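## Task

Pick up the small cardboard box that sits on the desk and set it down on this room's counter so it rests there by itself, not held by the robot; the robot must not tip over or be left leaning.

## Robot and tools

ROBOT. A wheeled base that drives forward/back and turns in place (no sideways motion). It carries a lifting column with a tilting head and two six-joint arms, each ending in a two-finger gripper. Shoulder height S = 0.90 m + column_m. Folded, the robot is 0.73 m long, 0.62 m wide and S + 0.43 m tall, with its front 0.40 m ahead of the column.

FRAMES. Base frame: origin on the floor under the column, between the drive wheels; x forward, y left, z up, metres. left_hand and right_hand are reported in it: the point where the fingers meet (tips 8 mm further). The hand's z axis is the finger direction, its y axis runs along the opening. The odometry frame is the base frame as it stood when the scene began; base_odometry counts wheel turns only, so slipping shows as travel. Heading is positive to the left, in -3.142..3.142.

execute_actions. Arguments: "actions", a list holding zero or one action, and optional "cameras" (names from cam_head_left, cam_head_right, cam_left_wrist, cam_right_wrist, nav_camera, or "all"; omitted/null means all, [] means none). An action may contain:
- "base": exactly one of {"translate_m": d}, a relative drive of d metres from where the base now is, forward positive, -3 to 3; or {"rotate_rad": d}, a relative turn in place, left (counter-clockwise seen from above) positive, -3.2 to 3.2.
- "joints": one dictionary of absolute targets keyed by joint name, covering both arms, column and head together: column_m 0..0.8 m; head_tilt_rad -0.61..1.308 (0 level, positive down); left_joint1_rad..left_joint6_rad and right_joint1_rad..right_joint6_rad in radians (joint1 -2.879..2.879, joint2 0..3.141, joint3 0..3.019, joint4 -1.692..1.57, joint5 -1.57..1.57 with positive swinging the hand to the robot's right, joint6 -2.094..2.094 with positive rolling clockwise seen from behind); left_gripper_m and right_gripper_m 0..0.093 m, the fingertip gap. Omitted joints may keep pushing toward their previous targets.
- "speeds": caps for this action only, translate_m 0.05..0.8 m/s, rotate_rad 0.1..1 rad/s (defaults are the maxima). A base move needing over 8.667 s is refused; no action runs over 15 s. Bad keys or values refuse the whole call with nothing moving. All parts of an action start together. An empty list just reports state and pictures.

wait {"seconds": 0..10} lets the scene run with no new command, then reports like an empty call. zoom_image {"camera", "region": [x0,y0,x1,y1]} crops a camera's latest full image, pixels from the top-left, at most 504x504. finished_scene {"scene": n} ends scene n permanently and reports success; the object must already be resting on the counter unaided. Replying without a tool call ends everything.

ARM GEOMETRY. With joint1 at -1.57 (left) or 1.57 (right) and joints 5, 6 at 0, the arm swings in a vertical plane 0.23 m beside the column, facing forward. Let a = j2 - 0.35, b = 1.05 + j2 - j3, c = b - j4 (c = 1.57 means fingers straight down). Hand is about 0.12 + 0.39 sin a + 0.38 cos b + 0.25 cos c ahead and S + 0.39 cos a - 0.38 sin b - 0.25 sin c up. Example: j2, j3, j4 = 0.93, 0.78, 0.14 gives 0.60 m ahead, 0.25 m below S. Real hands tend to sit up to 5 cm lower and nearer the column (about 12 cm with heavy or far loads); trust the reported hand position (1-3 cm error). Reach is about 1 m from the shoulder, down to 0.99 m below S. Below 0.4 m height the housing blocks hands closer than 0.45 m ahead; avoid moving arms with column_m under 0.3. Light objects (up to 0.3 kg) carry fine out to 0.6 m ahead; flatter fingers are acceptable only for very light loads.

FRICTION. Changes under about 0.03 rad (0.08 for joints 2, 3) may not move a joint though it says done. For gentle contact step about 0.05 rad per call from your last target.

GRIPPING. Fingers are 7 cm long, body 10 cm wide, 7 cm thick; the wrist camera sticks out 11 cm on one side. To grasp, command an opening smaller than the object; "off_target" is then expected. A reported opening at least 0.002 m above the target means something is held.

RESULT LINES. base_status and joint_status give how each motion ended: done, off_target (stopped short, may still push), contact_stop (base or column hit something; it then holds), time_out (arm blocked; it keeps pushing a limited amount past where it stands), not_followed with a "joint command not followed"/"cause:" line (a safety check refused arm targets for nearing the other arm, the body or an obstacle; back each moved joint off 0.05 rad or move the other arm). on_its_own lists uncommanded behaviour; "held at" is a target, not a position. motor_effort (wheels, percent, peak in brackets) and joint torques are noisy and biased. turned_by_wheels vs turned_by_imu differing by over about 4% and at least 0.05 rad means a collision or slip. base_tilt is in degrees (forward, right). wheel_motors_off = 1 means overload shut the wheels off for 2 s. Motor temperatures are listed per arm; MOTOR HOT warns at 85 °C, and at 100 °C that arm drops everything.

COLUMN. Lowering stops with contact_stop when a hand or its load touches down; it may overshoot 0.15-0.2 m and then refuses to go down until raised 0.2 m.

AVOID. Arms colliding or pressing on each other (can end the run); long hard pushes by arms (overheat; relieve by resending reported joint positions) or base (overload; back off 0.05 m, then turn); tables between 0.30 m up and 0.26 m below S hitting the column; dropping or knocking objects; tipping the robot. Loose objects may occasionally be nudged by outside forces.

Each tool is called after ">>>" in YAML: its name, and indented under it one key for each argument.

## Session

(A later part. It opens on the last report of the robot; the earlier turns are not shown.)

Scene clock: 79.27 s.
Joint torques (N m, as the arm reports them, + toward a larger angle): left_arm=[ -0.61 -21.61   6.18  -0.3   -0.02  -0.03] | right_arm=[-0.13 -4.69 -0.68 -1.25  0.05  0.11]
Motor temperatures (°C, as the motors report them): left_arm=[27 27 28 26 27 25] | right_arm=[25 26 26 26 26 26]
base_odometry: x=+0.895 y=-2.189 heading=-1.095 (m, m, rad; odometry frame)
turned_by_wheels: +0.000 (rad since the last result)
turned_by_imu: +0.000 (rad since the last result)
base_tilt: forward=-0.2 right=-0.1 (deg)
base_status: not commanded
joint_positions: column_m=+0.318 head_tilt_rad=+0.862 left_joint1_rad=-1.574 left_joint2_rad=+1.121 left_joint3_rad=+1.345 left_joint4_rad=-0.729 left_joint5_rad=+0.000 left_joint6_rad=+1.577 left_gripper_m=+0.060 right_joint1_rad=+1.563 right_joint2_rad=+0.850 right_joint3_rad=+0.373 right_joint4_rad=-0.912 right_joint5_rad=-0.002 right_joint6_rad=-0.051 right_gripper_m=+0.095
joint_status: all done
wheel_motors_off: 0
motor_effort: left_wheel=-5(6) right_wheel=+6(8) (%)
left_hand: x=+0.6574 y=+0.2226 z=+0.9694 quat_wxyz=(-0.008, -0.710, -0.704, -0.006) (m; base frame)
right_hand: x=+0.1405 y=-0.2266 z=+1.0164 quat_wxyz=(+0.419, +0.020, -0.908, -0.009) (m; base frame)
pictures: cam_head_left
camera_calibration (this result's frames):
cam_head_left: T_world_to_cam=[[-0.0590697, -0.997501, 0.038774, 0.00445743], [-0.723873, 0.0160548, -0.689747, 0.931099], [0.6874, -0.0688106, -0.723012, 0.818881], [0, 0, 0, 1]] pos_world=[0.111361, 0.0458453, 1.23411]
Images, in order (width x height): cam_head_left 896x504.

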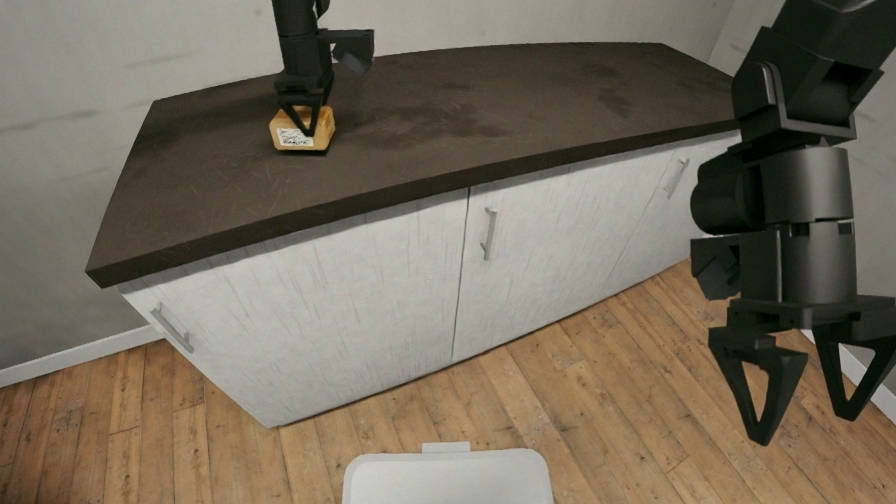

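>>> execute_actions:
  actions:
    - {"joints":{"column_m":0.306}}
  cameras: ["cam_head_left"]

>>> zoom_image:
  camera: "cam_head_left"
  region: [230, 70, 390, 190]

Scene clock: 80.80 s.
Joint torques (N m, as the arm reports them, + toward a larger angle): left_arm=[ -0.78 -22.25   5.9   -0.38   0.06   0.  ] | right_arm=[-0.16 -4.73 -0.77 -1.23  0.05  0.1 ]
Motor temperatures (°C, as the motors report them): left_arm=[27 27 28 26 27 25] | right_arm=[25 26 26 26 26 26]
base_odometry: x=+0.895 y=-2.189 heading=-1.095 (m, m, rad; odometry frame)
turned_by_wheels: +0.000 (rad since the last result)
turned_by_imu: +0.000 (rad since the last result)
base_tilt: forward=-0.1 right=+0.0 (deg)
base_status: not commanded
joint_positions: column_m=+0.306 head_tilt_rad=+0.862 left_joint1_rad=-1.574 left_joint2_rad=+1.121 left_joint3_rad=+1.345 left_joint4_rad=-0.729 left_joint5_rad=+0.000 left_joint6_rad=+1.577 left_gripper_m=+0.060 right_joint1_rad=+1.563 right_joint2_rad=+0.850 right_joint3_rad=+0.373 right_joint4_rad=-0.912 right_joint5_rad=-0.002 right_joint6_rad=-0.051 right_gripper_m=+0.095
joint_status: all done
wheel_motors_off: 0
motor_effort: left_wheel=-5(6) right_wheel=+6(8) (%)
left_hand: x=+0.6571 y=+0.2226 z=+0.9571 quat_wxyz=(-0.008, -0.710, -0.704, -0.005) (m; base frame)
right_hand: x=+0.1405 y=-0.2266 z=+1.0044 quat_wxyz=(+0.419, +0.020, -0.908, -0.009) (m; base frame)
pictures: cam_head_left
camera_calibration (this result's frames):
cam_head_left: T_world_to_cam=[[-0.0590697, -0.997501, 0.038774, 0.0049227], [-0.723873, 0.0160548, -0.689747, 0.922822], [0.6874, -0.0688106, -0.723012, 0.810205], [0, 0, 0, 1]] pos_world=[0.111361, 0.0458453, 1.22211]
Images, in order (width x height): cam_head_left 896x504.

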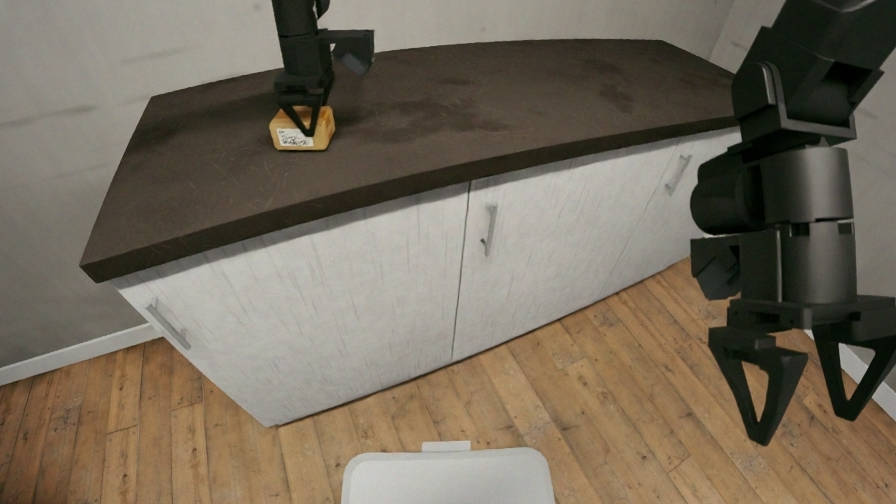

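Region (230, 70, 390, 190) of cam_head_left's 896x504 image, scaled by 3.150, with more detail than that image has; it fills the top 378 rows of this view, and the rest is white.

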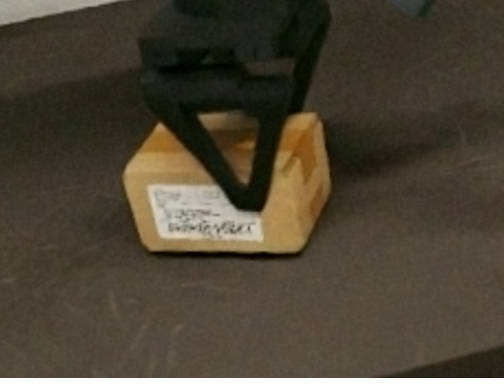

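Nearly touching; a few more mm, then release.

>>> execute_actions:
  actions:
    - {"joints":{"column_m":0.3}}
  cameras: []

>>> execute_actions:
  actions:
    - {"joints":{"left_gripper_m":0.093}}
  cameras: []

>>> execute_actions:
  actions:
    - {"joints":{"column_m":0.38}}
  cameras: ["cam_head_left","cam_left_wrist"]

Scene clock: 81.93 s.
Joint torques (N m, as the arm reports them, + toward a larger angle): left_arm=[ -0.2  -21.03   5.82  -0.33  -0.03   0.01] | right_arm=[-0.13 -4.76 -0.78 -1.24  0.06  0.11]
Motor temperatures (°C, as the motors report them): left_arm=[27 27 28 26 27 25] | right_arm=[25 26 26 26 26 26]
base_odometry: x=+0.895 y=-2.189 heading=-1.095 (m, m, rad; odometry frame)
turned_by_wheels: +0.000 (rad since the last result)
turned_by_imu: +0.000 (rad since the last result)
base_tilt: forward=-0.2 right=-0.1 (deg)
base_status: not commanded
joint_positions: column_m=+0.300 head_tilt_rad=+0.862 left_joint1_rad=-1.574 left_joint2_rad=+1.121 left_joint3_rad=+1.345 left_joint4_rad=-0.729 left_joint5_rad=+0.000 left_joint6_rad=+1.577 left_gripper_m=+0.060 right_joint1_rad=+1.563 right_joint2_rad=+0.850 right_joint3_rad=+0.373 right_joint4_rad=-0.912 right_joint5_rad=-0.002 right_joint6_rad=-0.051 right_gripper_m=+0.095
joint_status: all done
wheel_motors_off: 0
motor_effort: left_wheel=-6(6) right_wheel=+8(7) (%)
left_hand: x=+0.6570 y=+0.2226 z=+0.9511 quat_wxyz=(-0.008, -0.710, -0.704, -0.005) (m; base frame)
right_hand: x=+0.1405 y=-0.2266 z=+0.9984 quat_wxyz=(+0.419, +0.020, -0.908, -0.009) (m; base frame)
pictures: none
No camera images: the call's "cameras" was empty. Leave "cameras" out to get every camera's image.

Scene clock: 82.57 s.
Joint torques (N m, as the arm reports them, + toward a larger angle): left_arm=[ -0.51 -21.41   6.03  -0.46  -0.01  -0.05] | right_arm=[-0.08 -4.72 -0.74 -1.24  0.05  0.1 ]
Motor temperatures (°C, as the motors report them): left_arm=[27 27 28 26 27 25] | right_arm=[25 26 26 26 26 26]
base_odometry: x=+0.895 y=-2.189 heading=-1.095 (m, m, rad; odometry frame)
turned_by_wheels: +0.000 (rad since the last result)
turned_by_imu: +0.000 (rad since the last result)
base_tilt: forward=-0.2 right=+0.0 (deg)
base_status: not commanded
joint_positions: column_m=+0.300 head_tilt_rad=+0.862 left_joint1_rad=-1.574 left_joint2_rad=+1.121 left_joint3_rad=+1.345 left_joint4_rad=-0.729 left_joint5_rad=+0.000 left_joint6_rad=+1.577 left_gripper_m=+0.093 right_joint1_rad=+1.563 right_joint2_rad=+0.850 right_joint3_rad=+0.373 right_joint4_rad=-0.912 right_joint5_rad=-0.002 right_joint6_rad=-0.051 right_gripper_m=+0.095
joint_status: all done
wheel_motors_off: 0
motor_effort: left_wheel=-6(6) right_wheel=+6(6) (%)
left_hand: x=+0.6570 y=+0.2226 z=+0.9511 quat_wxyz=(-0.007, -0.710, -0.704, -0.005) (m; base frame)
right_hand: x=+0.1405 y=-0.2266 z=+0.9984 quat_wxyz=(+0.419, +0.020, -0.908, -0.009) (m; base frame)
pictures: none
No camera images: the call's "cameras" was empty. Leave "cameras" out to get every camera's image.

Scene clock: 84.20 s.
Joint torques (N m, as the arm reports them, + toward a larger angle): left_arm=[ -0.54 -20.26   6.01  -0.25   0.04  -0.04] | right_arm=[-0.15 -4.69 -0.74 -1.22  0.05  0.11]
Motor temperatures (°C, as the motors report them): left_arm=[27 27 28 26 27 25] | right_arm=[25 26 26 26 26 26]
base_odometry: x=+0.895 y=-2.189 heading=-1.095 (m, m, rad; odometry frame)
turned_by_wheels: +0.000 (rad since the last result)
turned_by_imu: +0.000 (rad since the last result)
base_tilt: forward=-0.1 right=+0.0 (deg)
base_status: not commanded
joint_positions: column_m=+0.380 head_tilt_rad=+0.862 left_joint1_rad=-1.574 left_joint2_rad=+1.121 left_joint3_rad=+1.345 left_joint4_rad=-0.729 left_joint5_rad=+0.000 left_joint6_rad=+1.577 left_gripper_m=+0.093 right_joint1_rad=+1.563 right_joint2_rad=+0.850 right_joint3_rad=+0.373 right_joint4_rad=-0.912 right_joint5_rad=-0.002 right_joint6_rad=-0.051 right_gripper_m=+0.095
joint_status: all done
wheel_motors_off: 0
motor_effort: left_wheel=-7(7) right_wheel=+10(7) (%)
left_hand: x=+0.6570 y=+0.2226 z=+1.0309 quat_wxyz=(-0.007, -0.710, -0.704, -0.005) (m; base frame)
right_hand: x=+0.1405 y=-0.2266 z=+1.0782 quat_wxyz=(+0.419, +0.020, -0.908, -0.009) (m; base frame)
pictures: cam_head_left, cam_left_wrist
camera_calibration (this result's frames):
cam_head_left: T_world_to_cam=[[-0.0590697, -0.997501, 0.038774, 0.00206082], [-0.723873, 0.0160548, -0.689747, 0.973731], [0.6874, -0.0688106, -0.723012, 0.86357], [0, 0, 0, 1]] pos_world=[0.111361, 0.0458453, 1.29592]
cam_left_wrist: T_world_to_cam=[[-0.999493, 0.0194119, -0.0252225, 0.682523], [0.00190349, 0.827513, 0.561444, -0.754282], [0.0317706, 0.561112, -0.82713, 0.832841], [0, 0, 0, 1]] pos_world=[0.657154, 0.143612, 1.12957]
Images, in order (width x height): cam_head_left 896x504, cam_left_wrist 896x504.

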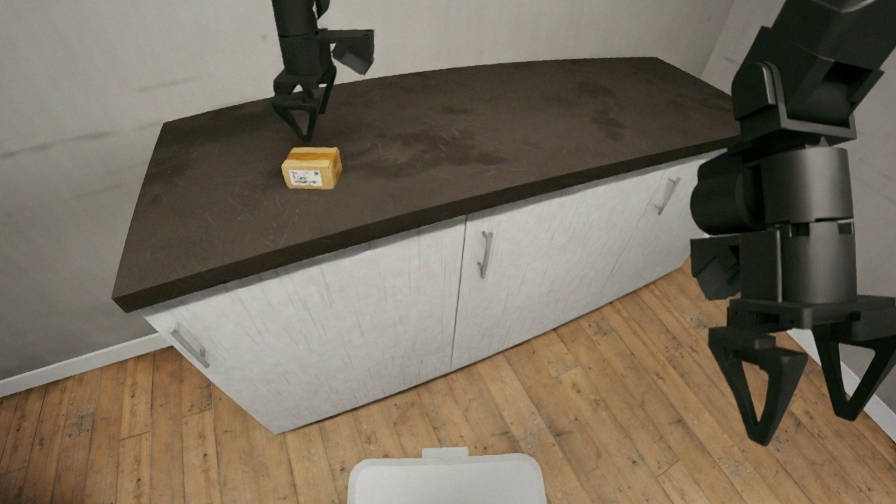

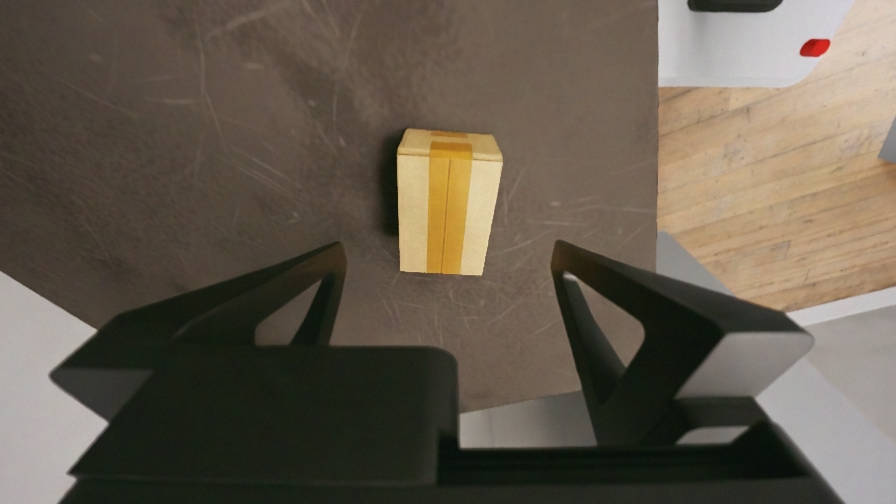

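>>> finished_scene:
  scene: 2

The scene is finished: the task was done.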